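## Task

A free-standing wooden chest with 7 shallow drawers sits on the table; its fourth drawer counted from the top contains 3 small round tea tins. Pull that drawer open and place one tin entirely on the table surface, upright or on its side. When finished, the remaining tins must still be inside that drawer, all drawers must be closed, and the chest must be at its original spot. Nothing may still be moving at the end, and nothing may count as done only because the robot is holding it. Release everything and move the hand away.

## Robot and tools

Robot: one arm (six joints: shoulder pan, shoulder lift, elbow, wrist 1, wrist 2, wrist 3) carrying a five-finger right hand. Cameras: cam_high, cam_low (504x504) and cam_wrist (616x616). Each execute_actions result includes pictures unless you pass "pictures": false.

Frames. Results use the scene frame: origin on the table top under the arm base, +z up, +y to the left when looking along +x. end_effector_position is in metres, end_effector_quat_wxyz gives orientation, and velocities are in m/s and rad/s. Motion commands, however, use the hand point's own axes. The hand point sits 0.05 m in front of the palm, where the index pad meets the thumb tip in a pinch. Its +z runs along the straightened fingers, +y points out of the palm, and +x crosses the palm away from the thumb. Straight fingers extend 0.06-0.07 m past the point. A bracket on the little-finger side of the wrist can collide with things.

The row. Both execute_actions and move take rows of 14 numbers, each between -1 and 1, in this order: dx, dy, dz, rx, ry, rz, little, ring, middle, index, thumb_bend, thumb_turn, force_limit, speed.
- dx..rz are a relative offset, not a pose. They are expressed in hand-point axes and counted from the hand-point pose in the most recent result that shows it. Before any such result exists in the scene, and for the second and later calls within one reply, they count from wherever the robot is when the action begins.
- Scale: 1.0 equals 0.6 m, or 180 degrees. rx, ry, rz together form one rotation vector.
- Every row within an action is measured from that same base pose, not from the row before it.
- All-zero offsets do not hold still: they send the hand back to the base pose.
- Fingers (little, ring, middle, index): +1 straight/open, -1 curled shut. thumb_bend: +1 straight, -1 fully bent. thumb_turn: +1 beside the palm, -1 in front of it, facing the fingers. A pinch is roughly index -0.22, thumb_bend -0.75, thumb_turn -0.57.
- force_limit runs linearly from about 0 N at -1 to 10 N at +1 at the fingertip (15 N for the two thumb motors). It only stops closing motion.
- speed runs from nearly 0 at -1 to full at +1; at full speed a complete finger stroke takes 0.6 s. For a soft grip, close at -0.9 or slower.

The controller clips each commanded pose to within 100 mm and 16 degrees of the measured pose, and arm motion lags commands by about 0.17 s. A distant target can therefore take several actions to reach, so check the reported pose after each one.

Tools:
- execute_actions {"actions": [...], "pictures": bool}. The list may hold one action or one wait, or be empty. An empty list just reports the state. An action {"rows": [[14 numbers]...], "steps": n} allows up to 15 rows and steps of 1/30 s each (default 15); the last row repeats to fill the remaining steps. A wait {"steps": n} allows up to 300 steps and counts from the previous result, so your reply time is included.
- move {"target": row, "speed": m/s 0.002-0.5 (default 0.25; turning at twice that value in rad/s), "stop_force": N 9-40, optional}. The hand point follows a straight path toward the offset target over 0.5-10 s, and the path stops short if it would last longer. Finger values are sent at the start. The path does not slow down for obstacles. stop_force ends the path once the wrist sensor measures that much added push along the direction of motion for 2 steps; the hand then steps back slightly and holds. The pressure can briefly exceed that value. Use it only with slow, non-rotating moves, not before the scene has run 0.2 s, and omit it when backing away from a surface. The result adds a move: line giving the ending (done, contact, held, off_target, moving, fault) and the limits applied (paced = clipped, held = steps blocked), plus the distance to the target.
- wait {"seconds": 0-10} lets time pass without sending new commands.
- zoom_image {"camera", "region": [x0,y0,x1,y1]} returns an enlarged view of at most 504x504 pixels.
- show_instructions shows the reference images.
- finished_scene {"scene": 1 or 2} grades the current scene and moves on to the next. It cannot be undone.

Reading results. HELD marks steps on which the clearance check blocked commands; "pose unreachable" means the check altered the command. "Hand target" is the pose the controller is currently driving toward. hand_measured, hand_stopped_by (moving/target/force/stalled/fault) and hand_load_n each list the six motors in row order. A dropped grip shows up only as loads falling to about 0. Wrist force/torque are given in hand-point axes, are noisy (offset up to about 4 N), and saturate near 50 N. Joint torques have offsets and noise.

Gripping: turn the thumb in front of the palm before approaching. The whole hand can wrap objects 0.035-0.08 m across. Motors keep moving toward their target until they arrive or reach force_limit, then lock. Resending the same numbers keeps the grip. Sending a more open target loosens it.

Things to avoid: the arm is stiff, so pressing even slightly beyond a firm contact can trigger a fault. Contact torque at a joint limit (wrist joints 26.3 N m, others 141 N m) or 150 N of external force stops the arm for 10 s. Holding a load heats the motors, and at 85 °C the brakes engage. Do not drop, slam or knock anything, and never push anything off the table. Move slowly near the chest so it does not slide. Loose objects may be nudged now and then. Finish with the drawers shut, everything at rest, and the hand open and clear.

Each tool is called after "Call:" by a JSON object that holds its "op" and its "data", one argument or row to a line.

Reference images:

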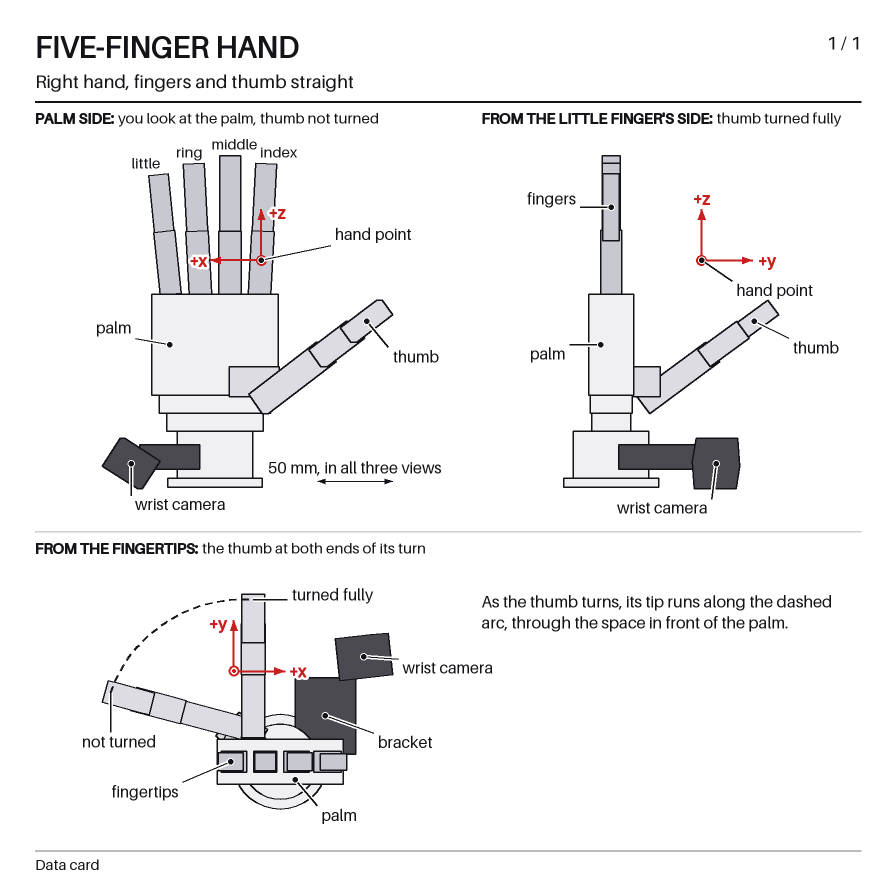

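## Session

Call:
{"op": "execute_actions", "data": {
  "actions": []
}}

Scene clock: 0.00 s of 6600.00 s.
end_effector_position=(-0.0427, +0.3396, +0.3291) hand_measured=(+1.000, +1.000, +1.000, +1.000, +1.000, +1.000) hand_load_n=(+0.0, +0.0, +0.0, +0.0, +0.0, +0.0) hand_stopped_by=(target, target, target, target, target, target) hand_force_limit=0.00 hand_speed=-0.80 end_effector_quat_wxyz=(-0.131, +0.991, -0.011, +0.014) end_effector_velocity=(-0.000, +0.000, +0.000) end_effector_angular_velocity=(+0.000, +0.000, -0.001)
Joint positions: [ 1.452 -0.716  1.702  0.773  1.926 -3.222]
Joint velocities: [ 0.    -0.    -0.001  0.001 -0.     0.001]
Joint torques (N m, as the arm reports them, + toward a larger angle): no reading
Wrist force (N, on the end effector, along its own x y z axes, offset not removed): no reading
Wrist torque (N m, same axes, about the end effector's origin, offset not removed): no reading
Hand target: -0.043, +0.340, +0.329; -0.131, +0.991, -0.011, +0.014

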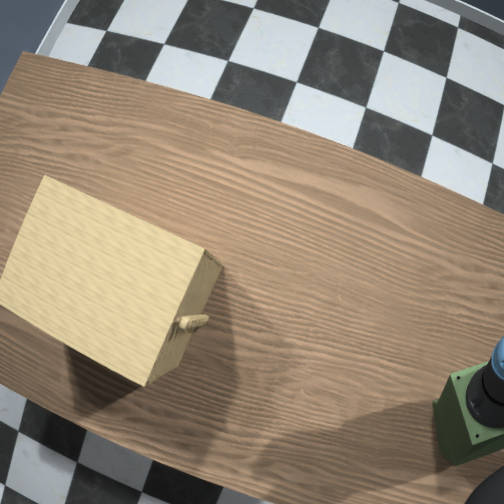

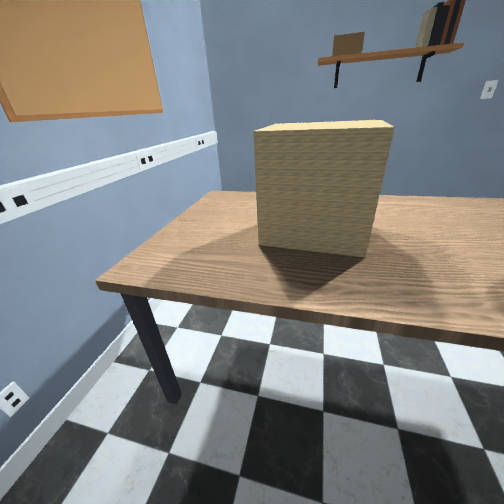

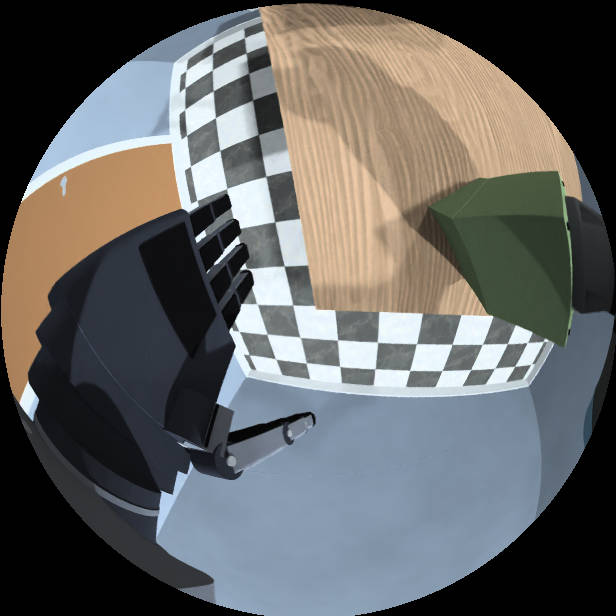

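Call:
{"op": "zoom_image", "data": {
  "camera": "cam_high",
  "region": [0, 150, 260, 410]
}}

Call:
{"op": "zoom_image", "data": {
  "camera": "cam_low",
  "region": [200, 80, 504, 340]
}}

Region (0, 150, 260, 410) of cam_high's 504x504 image, scaled by 1.938, with more detail than that image has.

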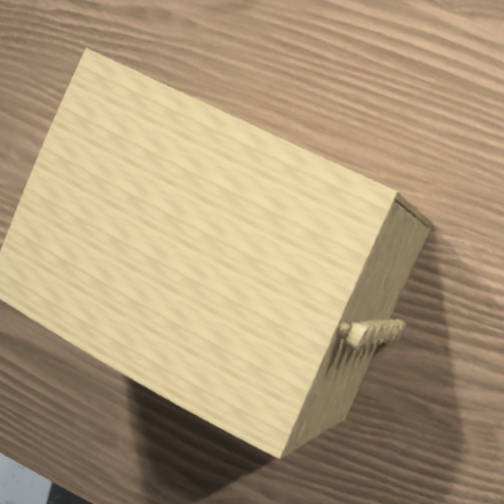

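Region (200, 80, 504, 340) of cam_low's 504x504 image, scaled by 1.658, with more detail than that image has; it fills the top 431 rows of this view, and the rest is white.

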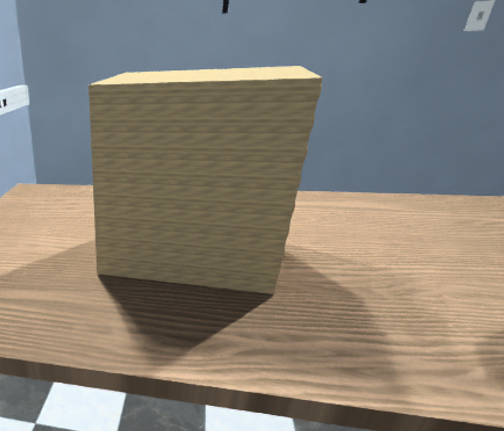

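Call:
{"op": "move", "data": {
  "target": [0.495,0.107,-0.135,-0.083,0.222,-0.029,1,1,1,1,1,1,0,0],
  "speed": 0.3
}}

Scene clock: 19.07 s of 6600.00 s.
end_effector_position=(+0.2503, +0.2491, +0.3978) hand_measured=(+1.000, +1.000, +1.000, +1.000, +1.000, +1.000) hand_load_n=(+0.0, +0.0, +0.0, +0.0, +0.0, +0.0) hand_stopped_by=(target, target, target, target, target, target) hand_force_limit=0.00 hand_speed=0.00 end_effector_quat_wxyz=(+0.009, +0.935, -0.012, +0.354) end_effector_velocity=(+0.003, -0.000, -0.000) end_effector_angular_velocity=(+0.001, -0.005, +0.003)
Joint positions: [ 1.195 -0.87   1.725  0.735  2.704 -3.642]
Joint velocities: [-0.004 -0.006  0.003 -0.018  0.003 -0.022]
Joint torques (N m, as the arm reports them, + toward a larger angle): [ -0.56 -38.14  -0.91  -0.3    3.48  -1.74]
Wrist force (N, on the end effector, along its own x y z axes, offset not removed): [2.6 2.0 0.4]
Wrist torque (N m, same axes, about the end effector's origin, offset not removed): [0.28 0.00 0.51]
Hand target: +0.251, +0.249, +0.398; +0.009, +0.935, -0.012, +0.355
Off the commanded pose: 0.000 m, 0 deg.
After step 90, 14.13 s passed at rest.
move: done

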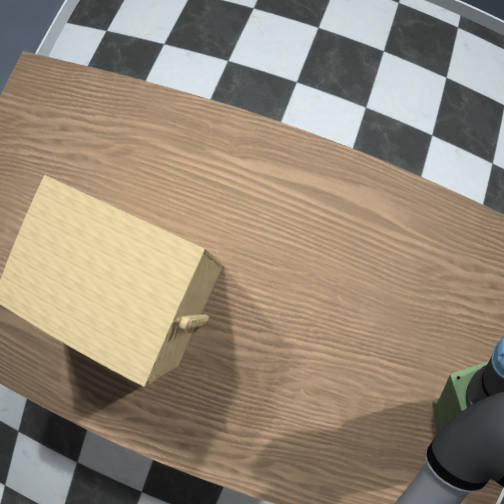

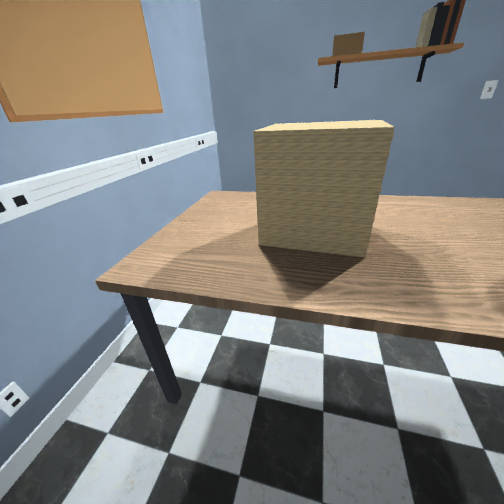

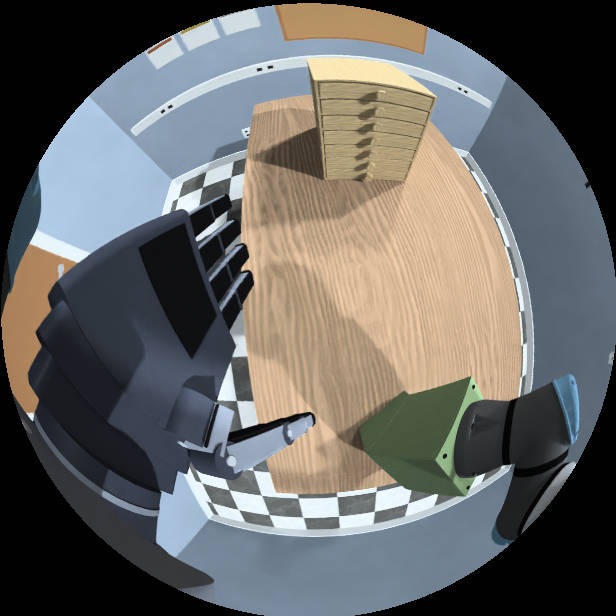

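Call:
{"op": "move", "data": {
  "target": [0.118,0.235,0.503,0.2706,0.144,-0.285,1,1,1,0.4,-0.6,-0.57,0,0],
  "speed": 0.3
}}

Scene clock: 38.13 s of 6600.00 s.
end_effector_position=(+0.2931, +0.2221, +0.3679) hand_measured=(+1.000, +1.000, +1.000, +0.400, -0.600, -0.570) hand_load_n=(+0.0, +0.0, +0.0, +0.0, +0.0, +0.0) hand_stopped_by=(target, target, target, target, target, target) hand_force_limit=0.00 hand_speed=0.00 end_effector_quat_wxyz=(-0.002, +0.927, +0.063, +0.370) end_effector_velocity=(-0.000, +0.000, +0.000) end_effector_angular_velocity=(+0.000, -0.000, +0.001)
Joint positions: [ 1.067 -1.034  1.899  0.296  2.652 -4.213]
Joint velocities: [ 0.001  0.    -0.     0.    -0.    -0.   ]
Joint torques (N m, as the arm reports them, + toward a larger angle): [ 25.7  -10.16 -24.38  -0.92   2.89  -1.63]
Wrist force (N, on the end effector, along its own x y z axes, offset not removed): [2.9 2.2 -1.4]
Wrist torque (N m, same axes, about the end effector's origin, offset not removed): [0.54 -0.11 0.42]
Hand target: +0.293, +0.222, +0.368; -0.002, +0.927, +0.063, +0.370
Off the commanded pose: 0.282 m, 67 deg; position and orientation clipped at the last step of the last action.
After step 90, 13.53 s passed at rest.
move: held; limits=paced,held; held on 58 of 76 steps, including the last
pose unreachable: on one or more control steps of this call an arm could not follow its commanded pose, so it was not sent that pose on those steps. On the call's last step it was still not sent that pose. It may still have moved: this result reports where it is.
cause: the commanded pose would bring two parts of the arm too close to each other (joints 4 (wrist 1) to 6 (wrist 3) lie between them).

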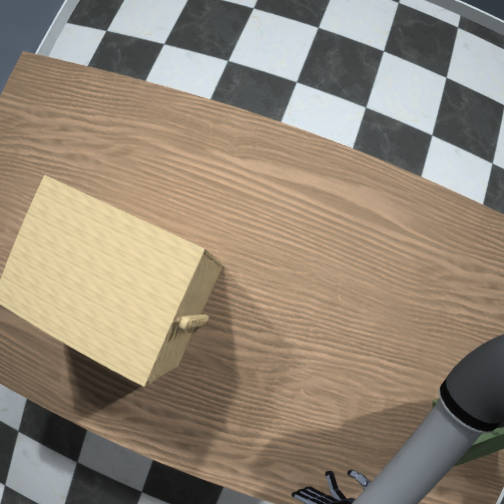

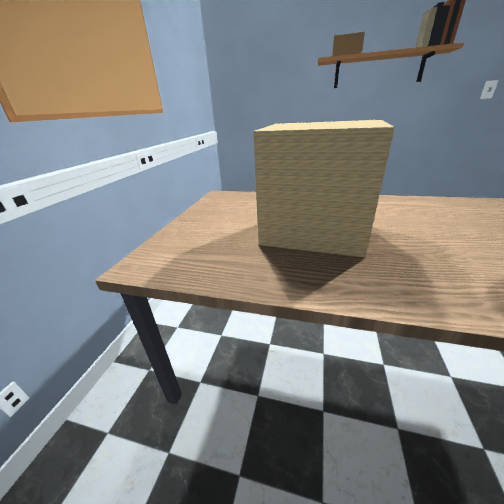

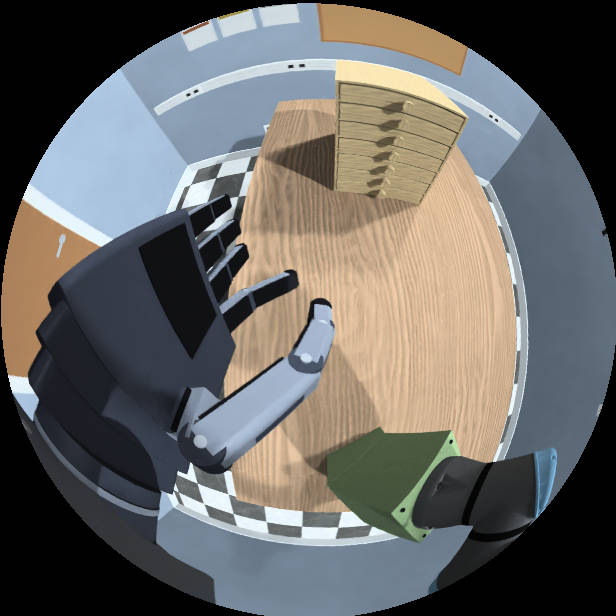

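Call:
{"op": "move", "data": {
  "target": [0.095,0.141,0.185,-0.193,-0.193,0.514,1,1,1,0.4,-0.6,-0.57,0,0],
  "speed": 0.4
}}

Scene clock: 52.50 s of 6600.00 s.
end_effector_position=(+0.4199, +0.1499, +0.3305) hand_measured=(+1.000, +1.000, +1.000, +0.400, -0.600, -0.570) hand_load_n=(+0.0, +0.0, +0.0, +0.0, +0.0, +0.0) hand_stopped_by=(target, target, target, target, target, target) hand_force_limit=0.00 hand_speed=0.00 end_effector_quat_wxyz=(-0.006, +0.720, -0.693, +0.011) end_effector_velocity=(+0.000, -0.000, -0.002) end_effector_angular_velocity=(+0.066, +0.151, -0.215)
Joint positions: [ 0.368 -1.108  1.529  1.013  2.147 -2.826]
Joint velocities: [-0.087  0.014 -0.032  0.107 -0.122  0.192]
Joint torques (N m, as the arm reports them, + toward a larger angle): [  5.47 -18.9  -28.55   4.53  -3.02   2.43]
Wrist force (N, on the end effector, along its own x y z axes, offset not removed): [0.5 1.1 -0.9]
Wrist torque (N m, same axes, about the end effector's origin, offset not removed): [0.17 0.09 0.31]
Hand target: +0.420, +0.150, +0.330; -0.001, +0.710, -0.705, +0.000
Off the commanded pose: 0.000 m, 3 deg.
After step 90, 3.90 s passed at rest.
move: moving (no rest 5 s after the path's end); limits=paced

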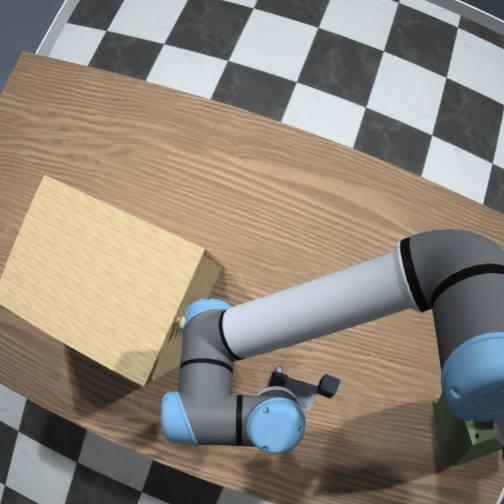

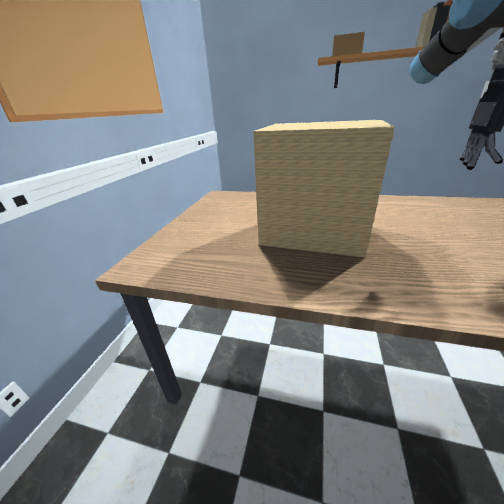

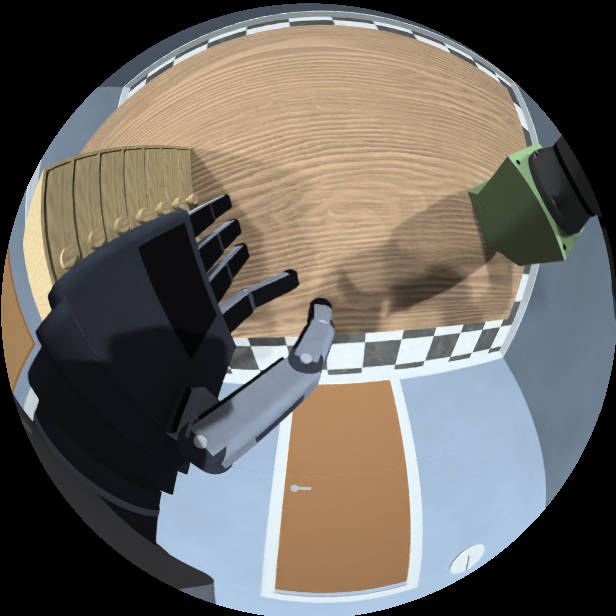

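Call:
{"op": "move", "data": {
  "target": [0,0,0,0,0,0.97,1,1,1,0.4,-0.6,-0.57,0,0],
  "speed": 0.5
}}

Scene clock: 58.17 s of 6600.00 s.
end_effector_position=(+0.4200, +0.1501, +0.3304) hand_measured=(+1.000, +1.000, +1.000, +0.400, -0.600, -0.570) hand_load_n=(+0.0, +0.0, +0.0, +0.0, +0.0, +0.0) hand_stopped_by=(target, target, target, target, target, target) hand_force_limit=0.00 hand_speed=0.00 end_effector_quat_wxyz=(+0.012, +0.658, +0.753, +0.005) end_effector_velocity=(+0.000, +0.000, +0.000) end_effector_angular_velocity=(-0.003, +0.002, -0.015)
Joint positions: [ 0.571 -1.129  1.789  0.908  2.161  0.462]
Joint velocities: [ 0.003  0.006 -0.007  0.007  0.002  0.021]
Joint torques (N m, as the arm reports them, + toward a larger angle): [ 29.93 -12.52 -27.67   4.07   2.36   1.73]
Wrist force (N, on the end effector, along its own x y z axes, offset not removed): [1.0 -0.2 0.6]
Wrist torque (N m, same axes, about the end effector's origin, offset not removed): [-0.17 0.04 0.02]
Hand target: +0.420, +0.150, +0.330; +0.012, +0.659, +0.752, +0.005
Off the commanded pose: 0.000 m, 0 deg.
move: done

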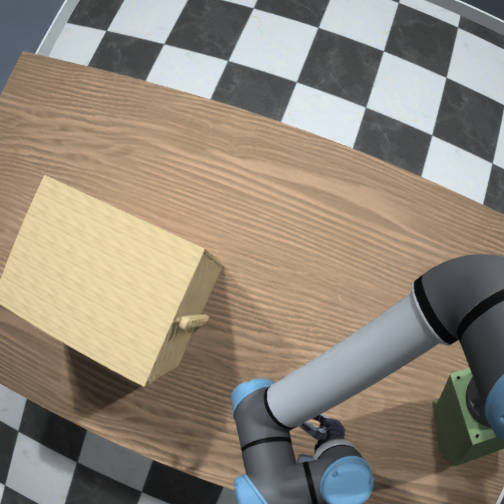

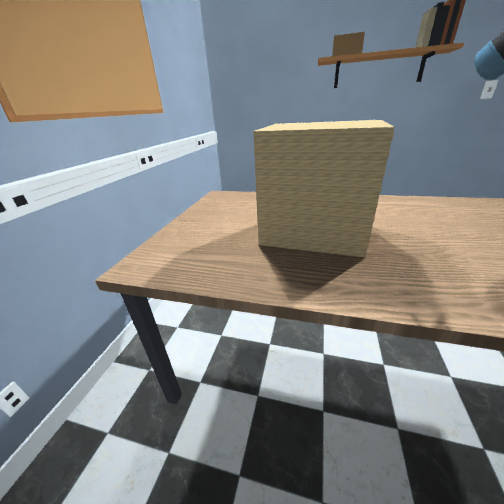

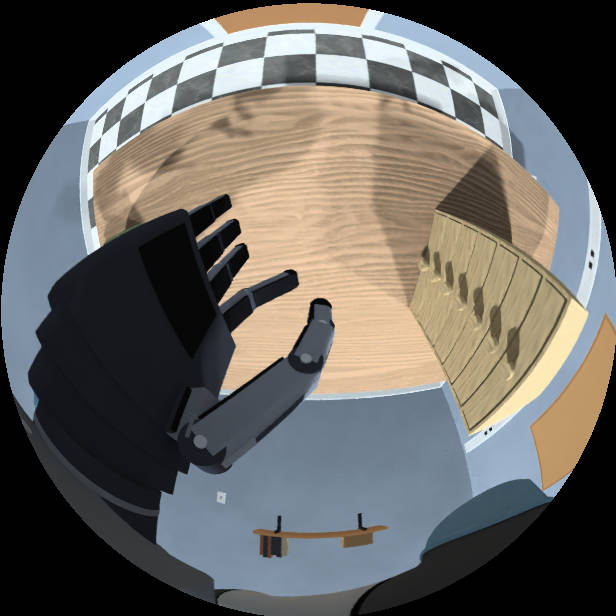

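Call:
{"op": "move", "data": {
  "target": [-0.152,0.142,0.255,-0.1406,0.3214,0.116,1,1,1,0.4,-0.6,-0.57,0,0],
  "speed": 0.3
}}

Scene clock: 65.43 s of 6600.00 s.
end_effector_position=(+0.5202, +0.0701, +0.1805) hand_measured=(+1.000, +1.000, +1.000, +0.400, -0.600, -0.570) hand_load_n=(+0.0, +0.0, +0.0, +0.0, +0.0, +0.0) hand_stopped_by=(target, target, target, target, target, target) hand_force_limit=0.00 hand_speed=0.00 end_effector_quat_wxyz=(-0.212, +0.675, +0.521, +0.477) end_effector_velocity=(+0.001, +0.000, -0.002) end_effector_angular_velocity=(+0.013, -0.004, +0.003)
Joint positions: [-0.537 -1.203  2.154  0.209  0.732 -0.352]
Joint velocities: [-0.008  0.014 -0.005  0.007 -0.016 -0.016]
Joint torques (N m, as the arm reports them, + toward a larger angle): [  3.03 -18.7  -14.06   4.67  -4.24  -1.7 ]
Wrist force (N, on the end effector, along its own x y z axes, offset not removed): [1.1 0.6 1.8]
Wrist torque (N m, same axes, about the end effector's origin, offset not removed): [0.13 0.02 0.36]
Hand target: +0.520, +0.070, +0.180; -0.213, +0.675, +0.521, +0.478
Off the commanded pose: 0.000 m, 0 deg.
After step 90, 1.73 s passed at rest.
move: done

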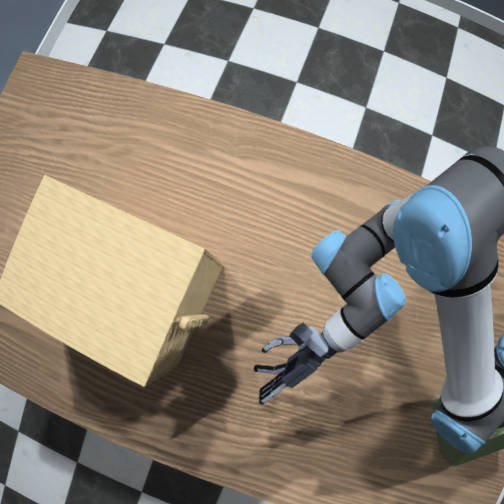

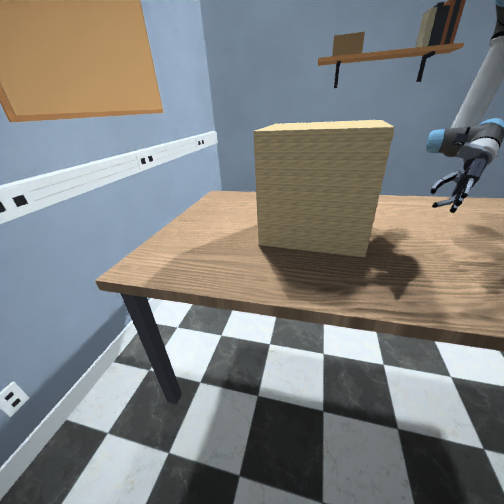

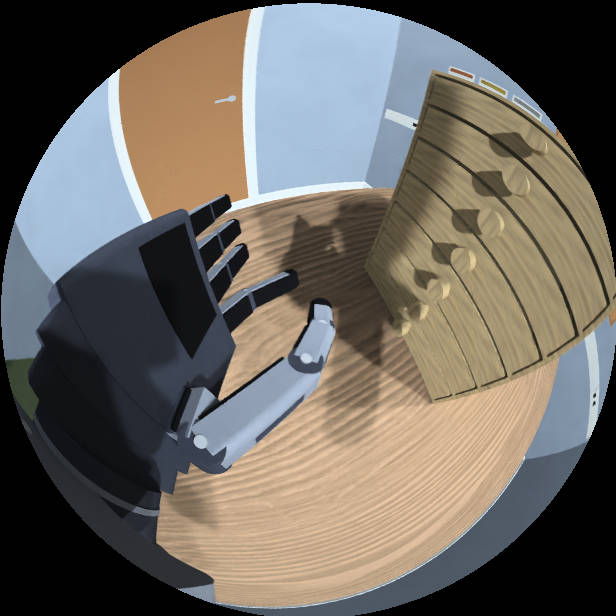

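Call:
{"op": "move", "data": {
  "target": [0.0155,0.1315,0.073,0,0,0,1,1,1,0.4,-0.6,-0.57,0,0],
  "speed": 0.15
}}

Scene clock: 77.97 s of 6600.00 s.
end_effector_position=(+0.6100, +0.0800, +0.1853) hand_measured=(+1.000, +1.000, +1.000, +0.400, -0.600, -0.570) hand_load_n=(+0.0, +0.0, +0.0, +0.0, +0.0, +0.0) hand_stopped_by=(target, target, target, target, target, target) hand_force_limit=0.00 hand_speed=0.00 end_effector_quat_wxyz=(-0.212, +0.675, +0.521, +0.477) end_effector_velocity=(+0.002, +0.000, +0.000) end_effector_angular_velocity=(-0.001, -0.000, +0.001)
Joint positions: [-0.383 -1.135  1.892  0.262  0.803 -0.156]
Joint velocities: [ 0.004  0.003 -0.008  0.002  0.002  0.004]
Joint torques (N m, as the arm reports them, + toward a larger angle): [ 29.84 -22.07 -19.76   4.18   1.14   1.87]
Wrist force (N, on the end effector, along its own x y z axes, offset not removed): [0.5 0.8 1.7]
Wrist torque (N m, same axes, about the end effector's origin, offset not removed): [0.12 0.21 0.21]
Hand target: +0.610, +0.080, +0.185; -0.212, +0.675, +0.521, +0.477
Off the commanded pose: 0.000 m, 0 deg.
After step 90, 8.37 s passed at rest.
move: done

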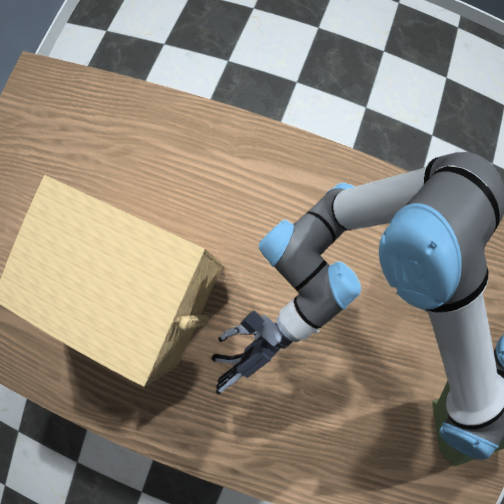

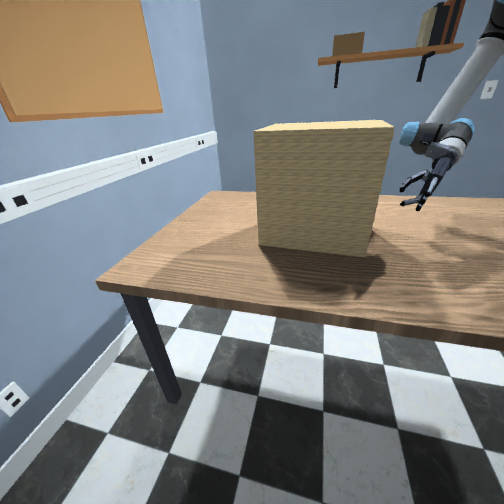

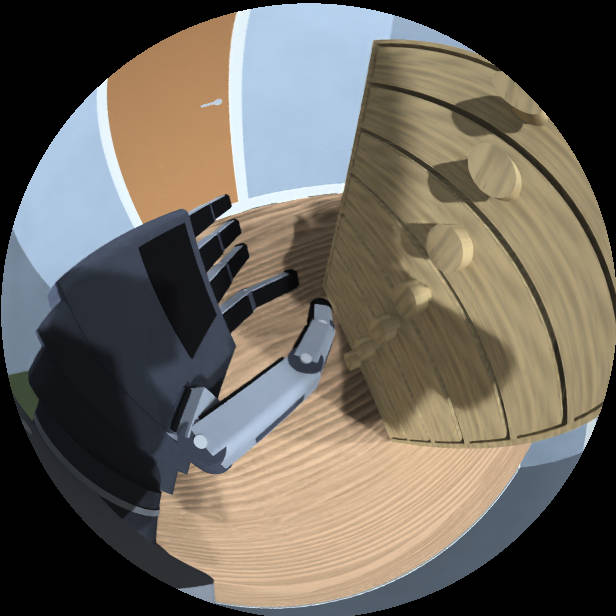

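Call:
{"op": "zoom_image", "data": {
  "camera": "cam_wrist",
  "region": [260, 200, 500, 400]
}}

Region (260, 200, 500, 400) of cam_wrist's 616x616 image, scaled by 2.100, with more detail than that image has.

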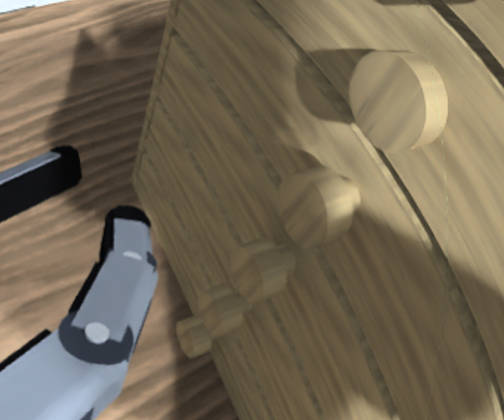

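Call:
{"op": "move", "data": {
  "target": [-0.004,0.0408,0.012,0,0,0,1,1,1,-0.22,-0.75,-0.57,0,0],
  "speed": 0.1
}}

Call:
{"op": "zoom_image", "data": {
  "camera": "cam_wrist",
  "region": [240, 200, 480, 400]
}}

Call:
{"op": "zoom_image", "data": {
  "camera": "cam_high",
  "region": [150, 260, 290, 400]
}}

Scene clock: 85.00 s of 6600.00 s.
end_effector_position=(+0.6350, +0.0755, +0.1851) hand_measured=(+1.000, +1.000, +1.000, -0.220, -0.750, -0.570) hand_load_n=(+0.0, +0.0, +0.0, +1.5, +0.0, +0.0) hand_stopped_by=(target, target, target, target, target, target) hand_force_limit=0.00 hand_speed=0.00 end_effector_quat_wxyz=(-0.212, +0.675, +0.521, +0.477) end_effector_velocity=(+0.002, -0.000, -0.000) end_effector_angular_velocity=(+0.001, +0.002, +0.000)
Joint positions: [-0.369 -1.107  1.812  0.302  0.811 -0.139]
Joint velocities: [ 0.001  0.003 -0.007  0.005  0.001  0.001]
Joint torques (N m, as the arm reports them, + toward a larger angle): [ 31.28 -23.63 -20.49   4.31   0.97   1.85]
Wrist force (N, on the end effector, along its own x y z axes, offset not removed): [1.5 0.9 -0.3]
Wrist torque (N m, same axes, about the end effector's origin, offset not removed): [0.11 0.15 0.41]
Hand target: +0.635, +0.075, +0.185; -0.212, +0.675, +0.521, +0.477
Off the commanded pose: 0.000 m, 0 deg.
After step 90, 3.17 s passed at rest.
move: done

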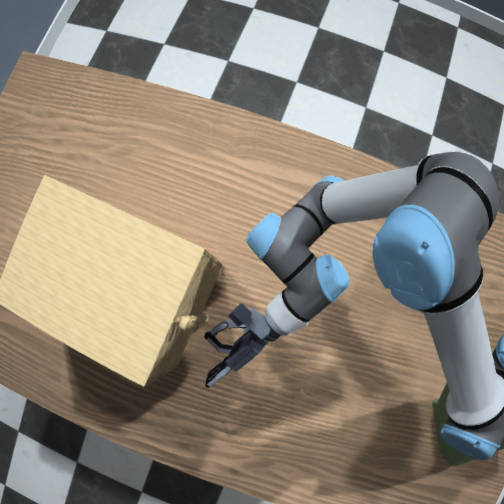

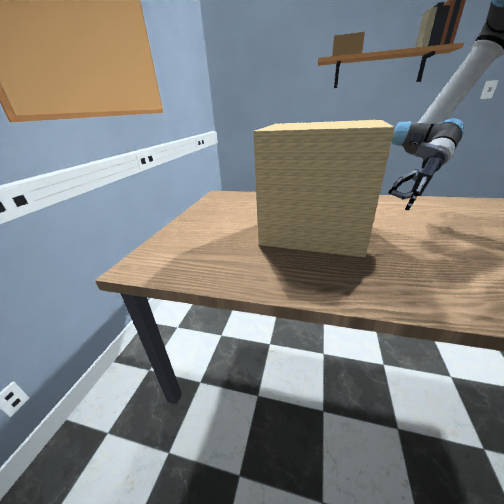

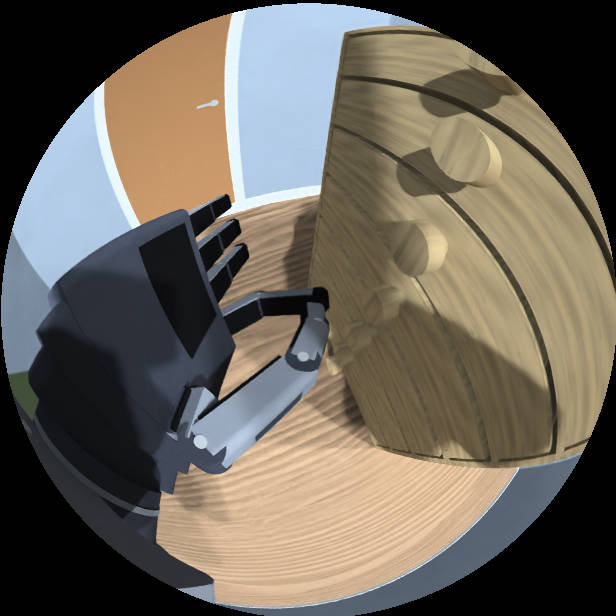

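Region (240, 200, 480, 400) of cam_wrist's 616x616 image, scaled by 2.100, with more detail than that image has.

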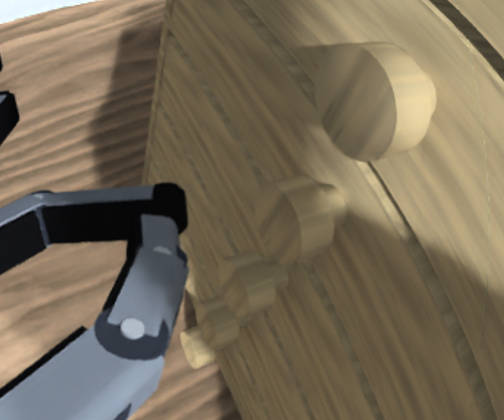

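Region (150, 260, 290, 400) of cam_high's 504x504 image, scaled by 3.600, with more detail than that image has.

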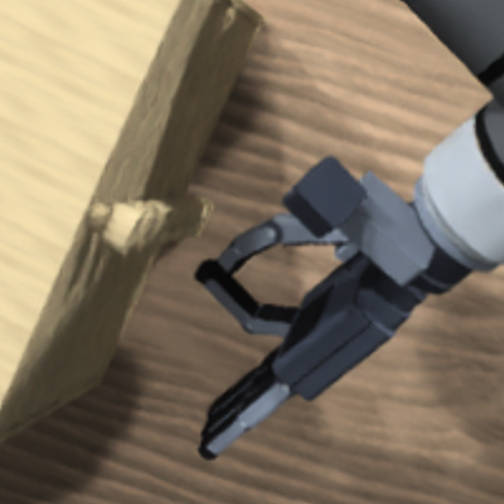

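Call:
{"op": "move", "data": {
  "target": [-0.009,0.0557,-0.0203,0,0,0,1,1,1,0.5,-0.65,-0.57,0,0],
  "speed": 0.06
}}

Call:
{"op": "zoom_image", "data": {
  "camera": "cam_wrist",
  "region": [240, 200, 480, 400]
}}

Call:
{"op": "zoom_image", "data": {
  "camera": "cam_high",
  "region": [150, 260, 290, 400]
}}

Scene clock: 94.03 s of 6600.00 s.
end_effector_position=(+0.6599, +0.0511, +0.1930) hand_measured=(+1.000, +1.000, +1.000, +0.500, -0.650, -0.570) hand_load_n=(+0.0, +0.0, +0.0, +0.0, +0.0, +0.0) hand_stopped_by=(target, target, target, target, target, target) hand_force_limit=0.00 hand_speed=0.00 end_effector_quat_wxyz=(-0.212, +0.675, +0.521, +0.477) end_effector_velocity=(+0.002, -0.002, +0.000) end_effector_angular_velocity=(+0.000, +0.000, +0.000)
Joint positions: [-0.389 -1.1    1.724  0.4    0.8   -0.163]
Joint velocities: [-0.001  0.001 -0.006  0.007 -0.001 -0.002]
Joint torques (N m, as the arm reports them, + toward a larger angle): [  5.72 -25.81 -22.02   4.3   -4.03  -1.92]
Wrist force (N, on the end effector, along its own x y z axes, offset not removed): [1.8 2.7 0.1]
Wrist torque (N m, same axes, about the end effector's origin, offset not removed): [0.39 0.01 0.56]
Hand target: +0.660, +0.051, +0.193; -0.212, +0.675, +0.521, +0.477
Off the commanded pose: 0.000 m, 0 deg.
After step 90, 5.00 s passed at rest.
move: done

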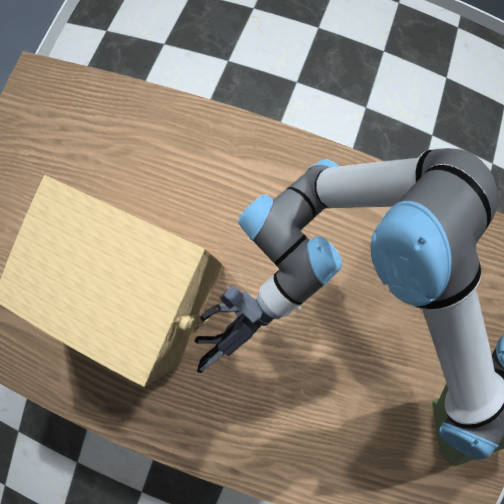

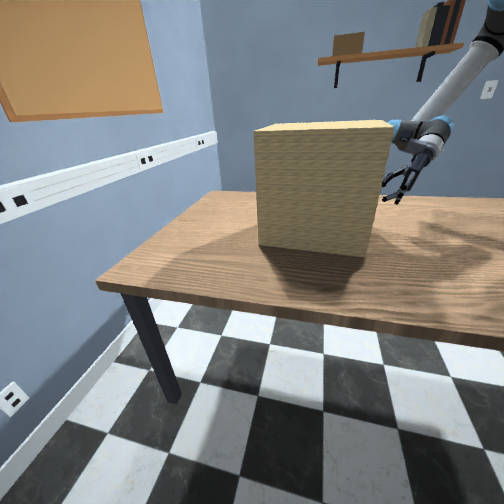

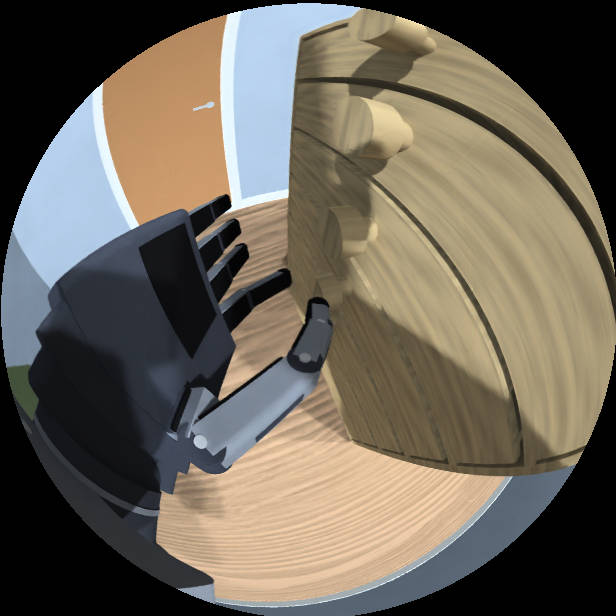

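Region (240, 200, 480, 400) of cam_wrist's 616x616 image, scaled by 2.100, with more detail than that image has.

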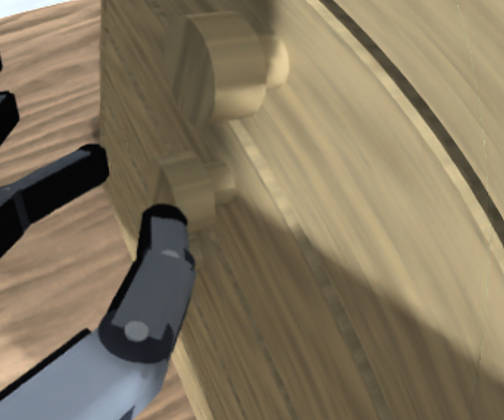

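Region (150, 260, 290, 400) of cam_high's 504x504 image, scaled by 3.600, with more detail than that image has.

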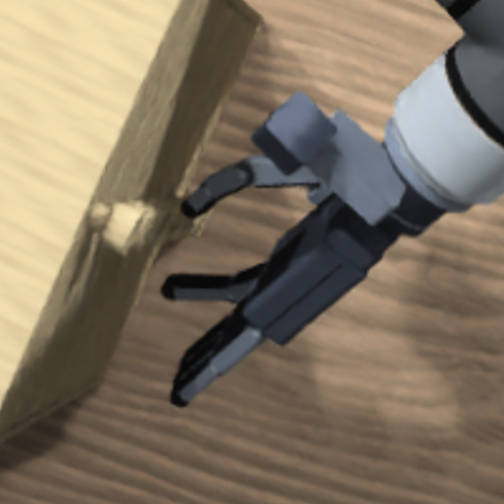

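Call:
{"op": "move", "data": {
  "target": [-0.003,0.0075,-0.002,0,0,0,1,1,1,0.7,-0.45,-0.57,0,0],
  "speed": 0.02
}}

Call:
{"op": "zoom_image", "data": {
  "camera": "cam_wrist",
  "region": [240, 200, 420, 380]
}}

Call:
{"op": "zoom_image", "data": {
  "camera": "cam_high",
  "region": [160, 270, 260, 370]
}}

Scene clock: 100.70 s of 6600.00 s.
end_effector_position=(+0.6633, +0.0478, +0.1929) hand_measured=(+1.000, +1.000, +1.000, +0.700, -0.450, -0.570) hand_load_n=(+0.0, +0.0, +0.0, +0.0, +0.0, +0.0) hand_stopped_by=(target, target, target, target, target, target) hand_force_limit=0.00 hand_speed=0.00 end_effector_quat_wxyz=(-0.212, +0.675, +0.521, +0.477) end_effector_velocity=(+0.001, -0.001, -0.001) end_effector_angular_velocity=(+0.001, +0.002, -0.000)
Joint positions: [-0.393 -1.097  1.711  0.412  0.798 -0.167]
Joint velocities: [-0.002  0.002 -0.004  0.005 -0.001 -0.002]
Joint torques (N m, as the arm reports them, + toward a larger angle): [  4.99 -24.94 -21.78   4.68  -4.07  -1.56]
Wrist force (N, on the end effector, along its own x y z axes, offset not removed): [1.0 0.8 -0.4]
Wrist torque (N m, same axes, about the end effector's origin, offset not removed): [0.24 0.20 0.15]
Hand target: +0.663, +0.048, +0.193; -0.212, +0.675, +0.521, +0.477
Off the commanded pose: 0.000 m, 0 deg.
After step 90, 2.97 s passed at rest.
move: done

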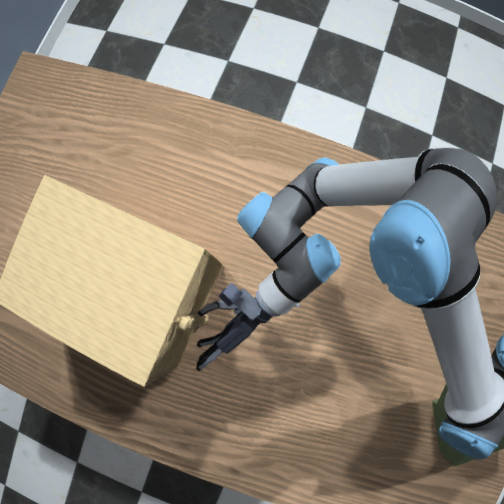

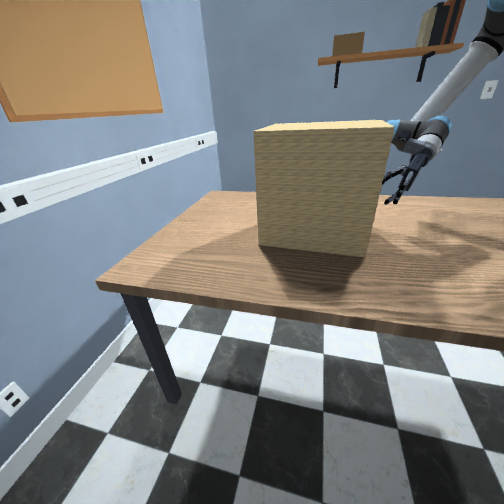

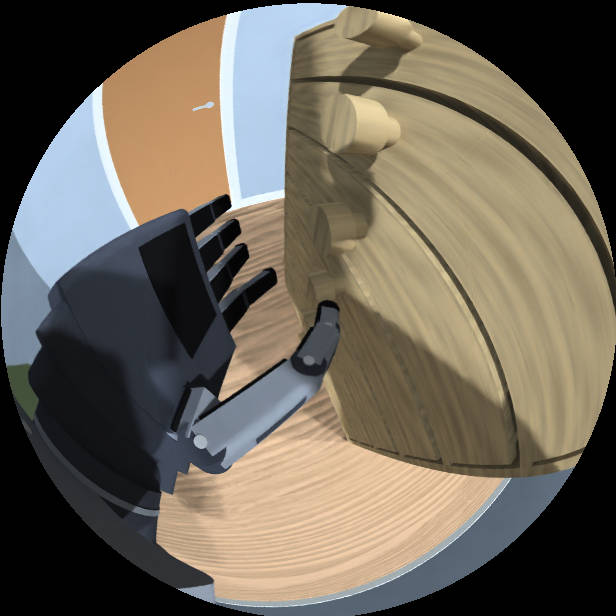

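Region (240, 200, 420, 380) of cam_wrist's 616x616 image, scaled by 2.800, with more detail than that image has.

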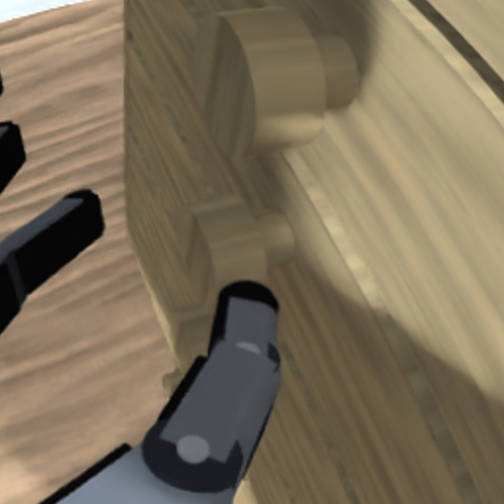

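Region (160, 270, 260, 370) of cam_high's 504x504 image, scaled by 5.040, with more detail than that image has.

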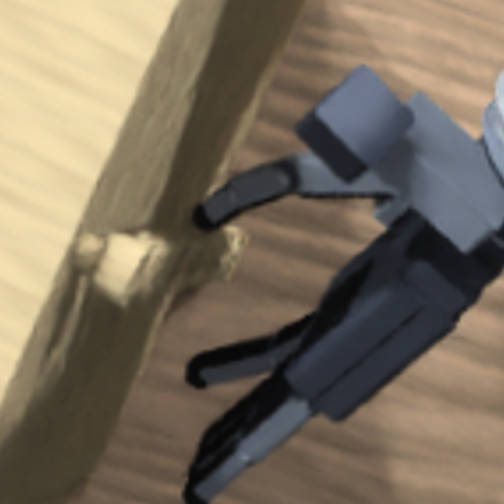

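Call:
{"op": "move", "data": {
  "target": [0,0.0135,0.0063,0,0,0,1,1,1,0.7,-0.45,-0.57,0,0],
  "speed": 0.015
}}

Call:
{"op": "zoom_image", "data": {
  "camera": "cam_wrist",
  "region": [240, 200, 420, 380]
}}

Call:
{"op": "zoom_image", "data": {
  "camera": "cam_high",
  "region": [160, 270, 260, 370]
}}

Scene clock: 115.63 s of 6600.00 s.
end_effector_position=(+0.6719, +0.0477, +0.1929) hand_measured=(+1.000, +1.000, +1.000, +0.700, -0.450, -0.570) hand_load_n=(+0.0, +0.0, +0.0, +0.0, +0.0, +0.0) hand_stopped_by=(target, target, target, target, target, target) hand_force_limit=0.00 hand_speed=0.00 end_effector_quat_wxyz=(-0.212, +0.675, +0.521, +0.477) end_effector_velocity=(+0.003, -0.001, +0.000) end_effector_angular_velocity=(-0.001, -0.001, -0.001)
Joint positions: [-0.385 -1.085  1.683  0.422  0.802 -0.158]
Joint velocities: [ 0.002  0.003 -0.01   0.003  0.001  0.003]
Joint torques (N m, as the arm reports them, + toward a larger angle): [ 32.04 -25.63 -22.14   4.46   1.     2.02]
Wrist force (N, on the end effector, along its own x y z axes, offset not removed): [-1.1 2.3 2.3]
Wrist torque (N m, same axes, about the end effector's origin, offset not removed): [0.12 0.38 0.32]
Hand target: +0.672, +0.048, +0.193; -0.212, +0.675, +0.521, +0.477
Off the commanded pose: 0.000 m, 0 deg.
After step 90, 11.10 s passed at rest.
move: done

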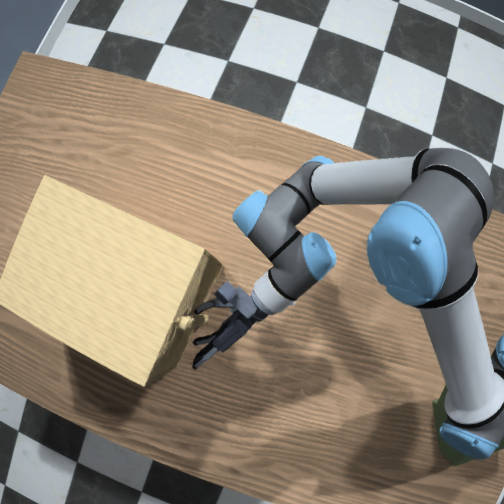

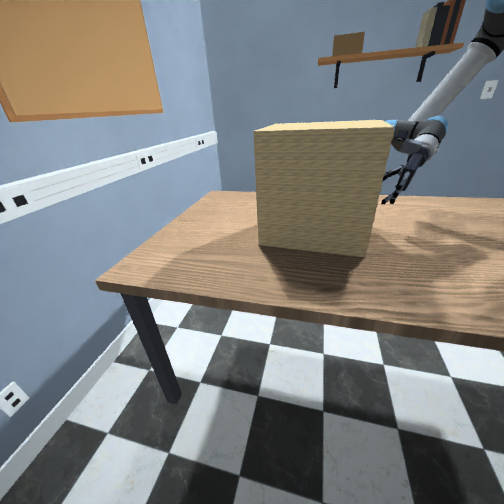

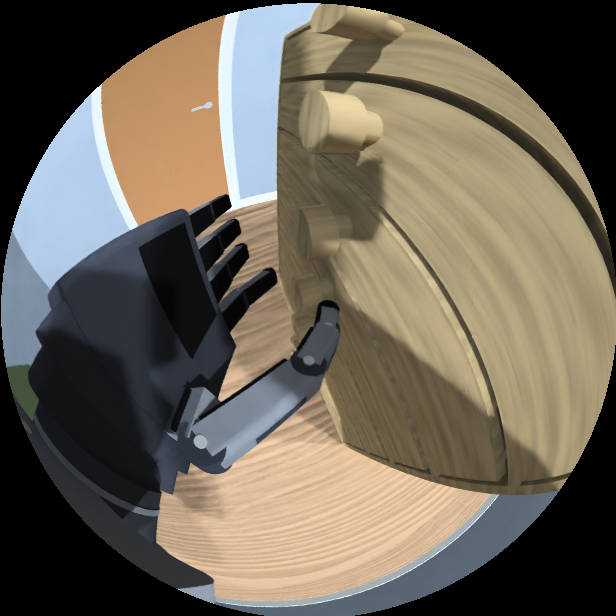

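Region (240, 200, 420, 380) of cam_wrist's 616x616 image, scaled by 2.800, with more detail than that image has.

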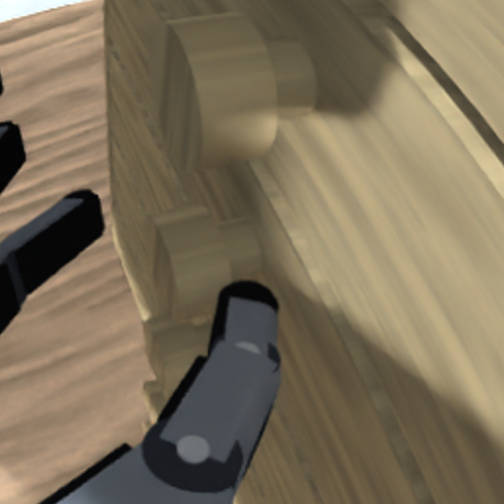

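Region (160, 270, 260, 370) of cam_high's 504x504 image, scaled by 5.040, with more detail than that image has.

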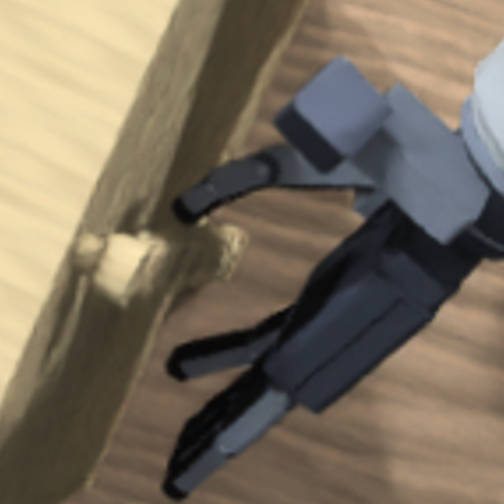

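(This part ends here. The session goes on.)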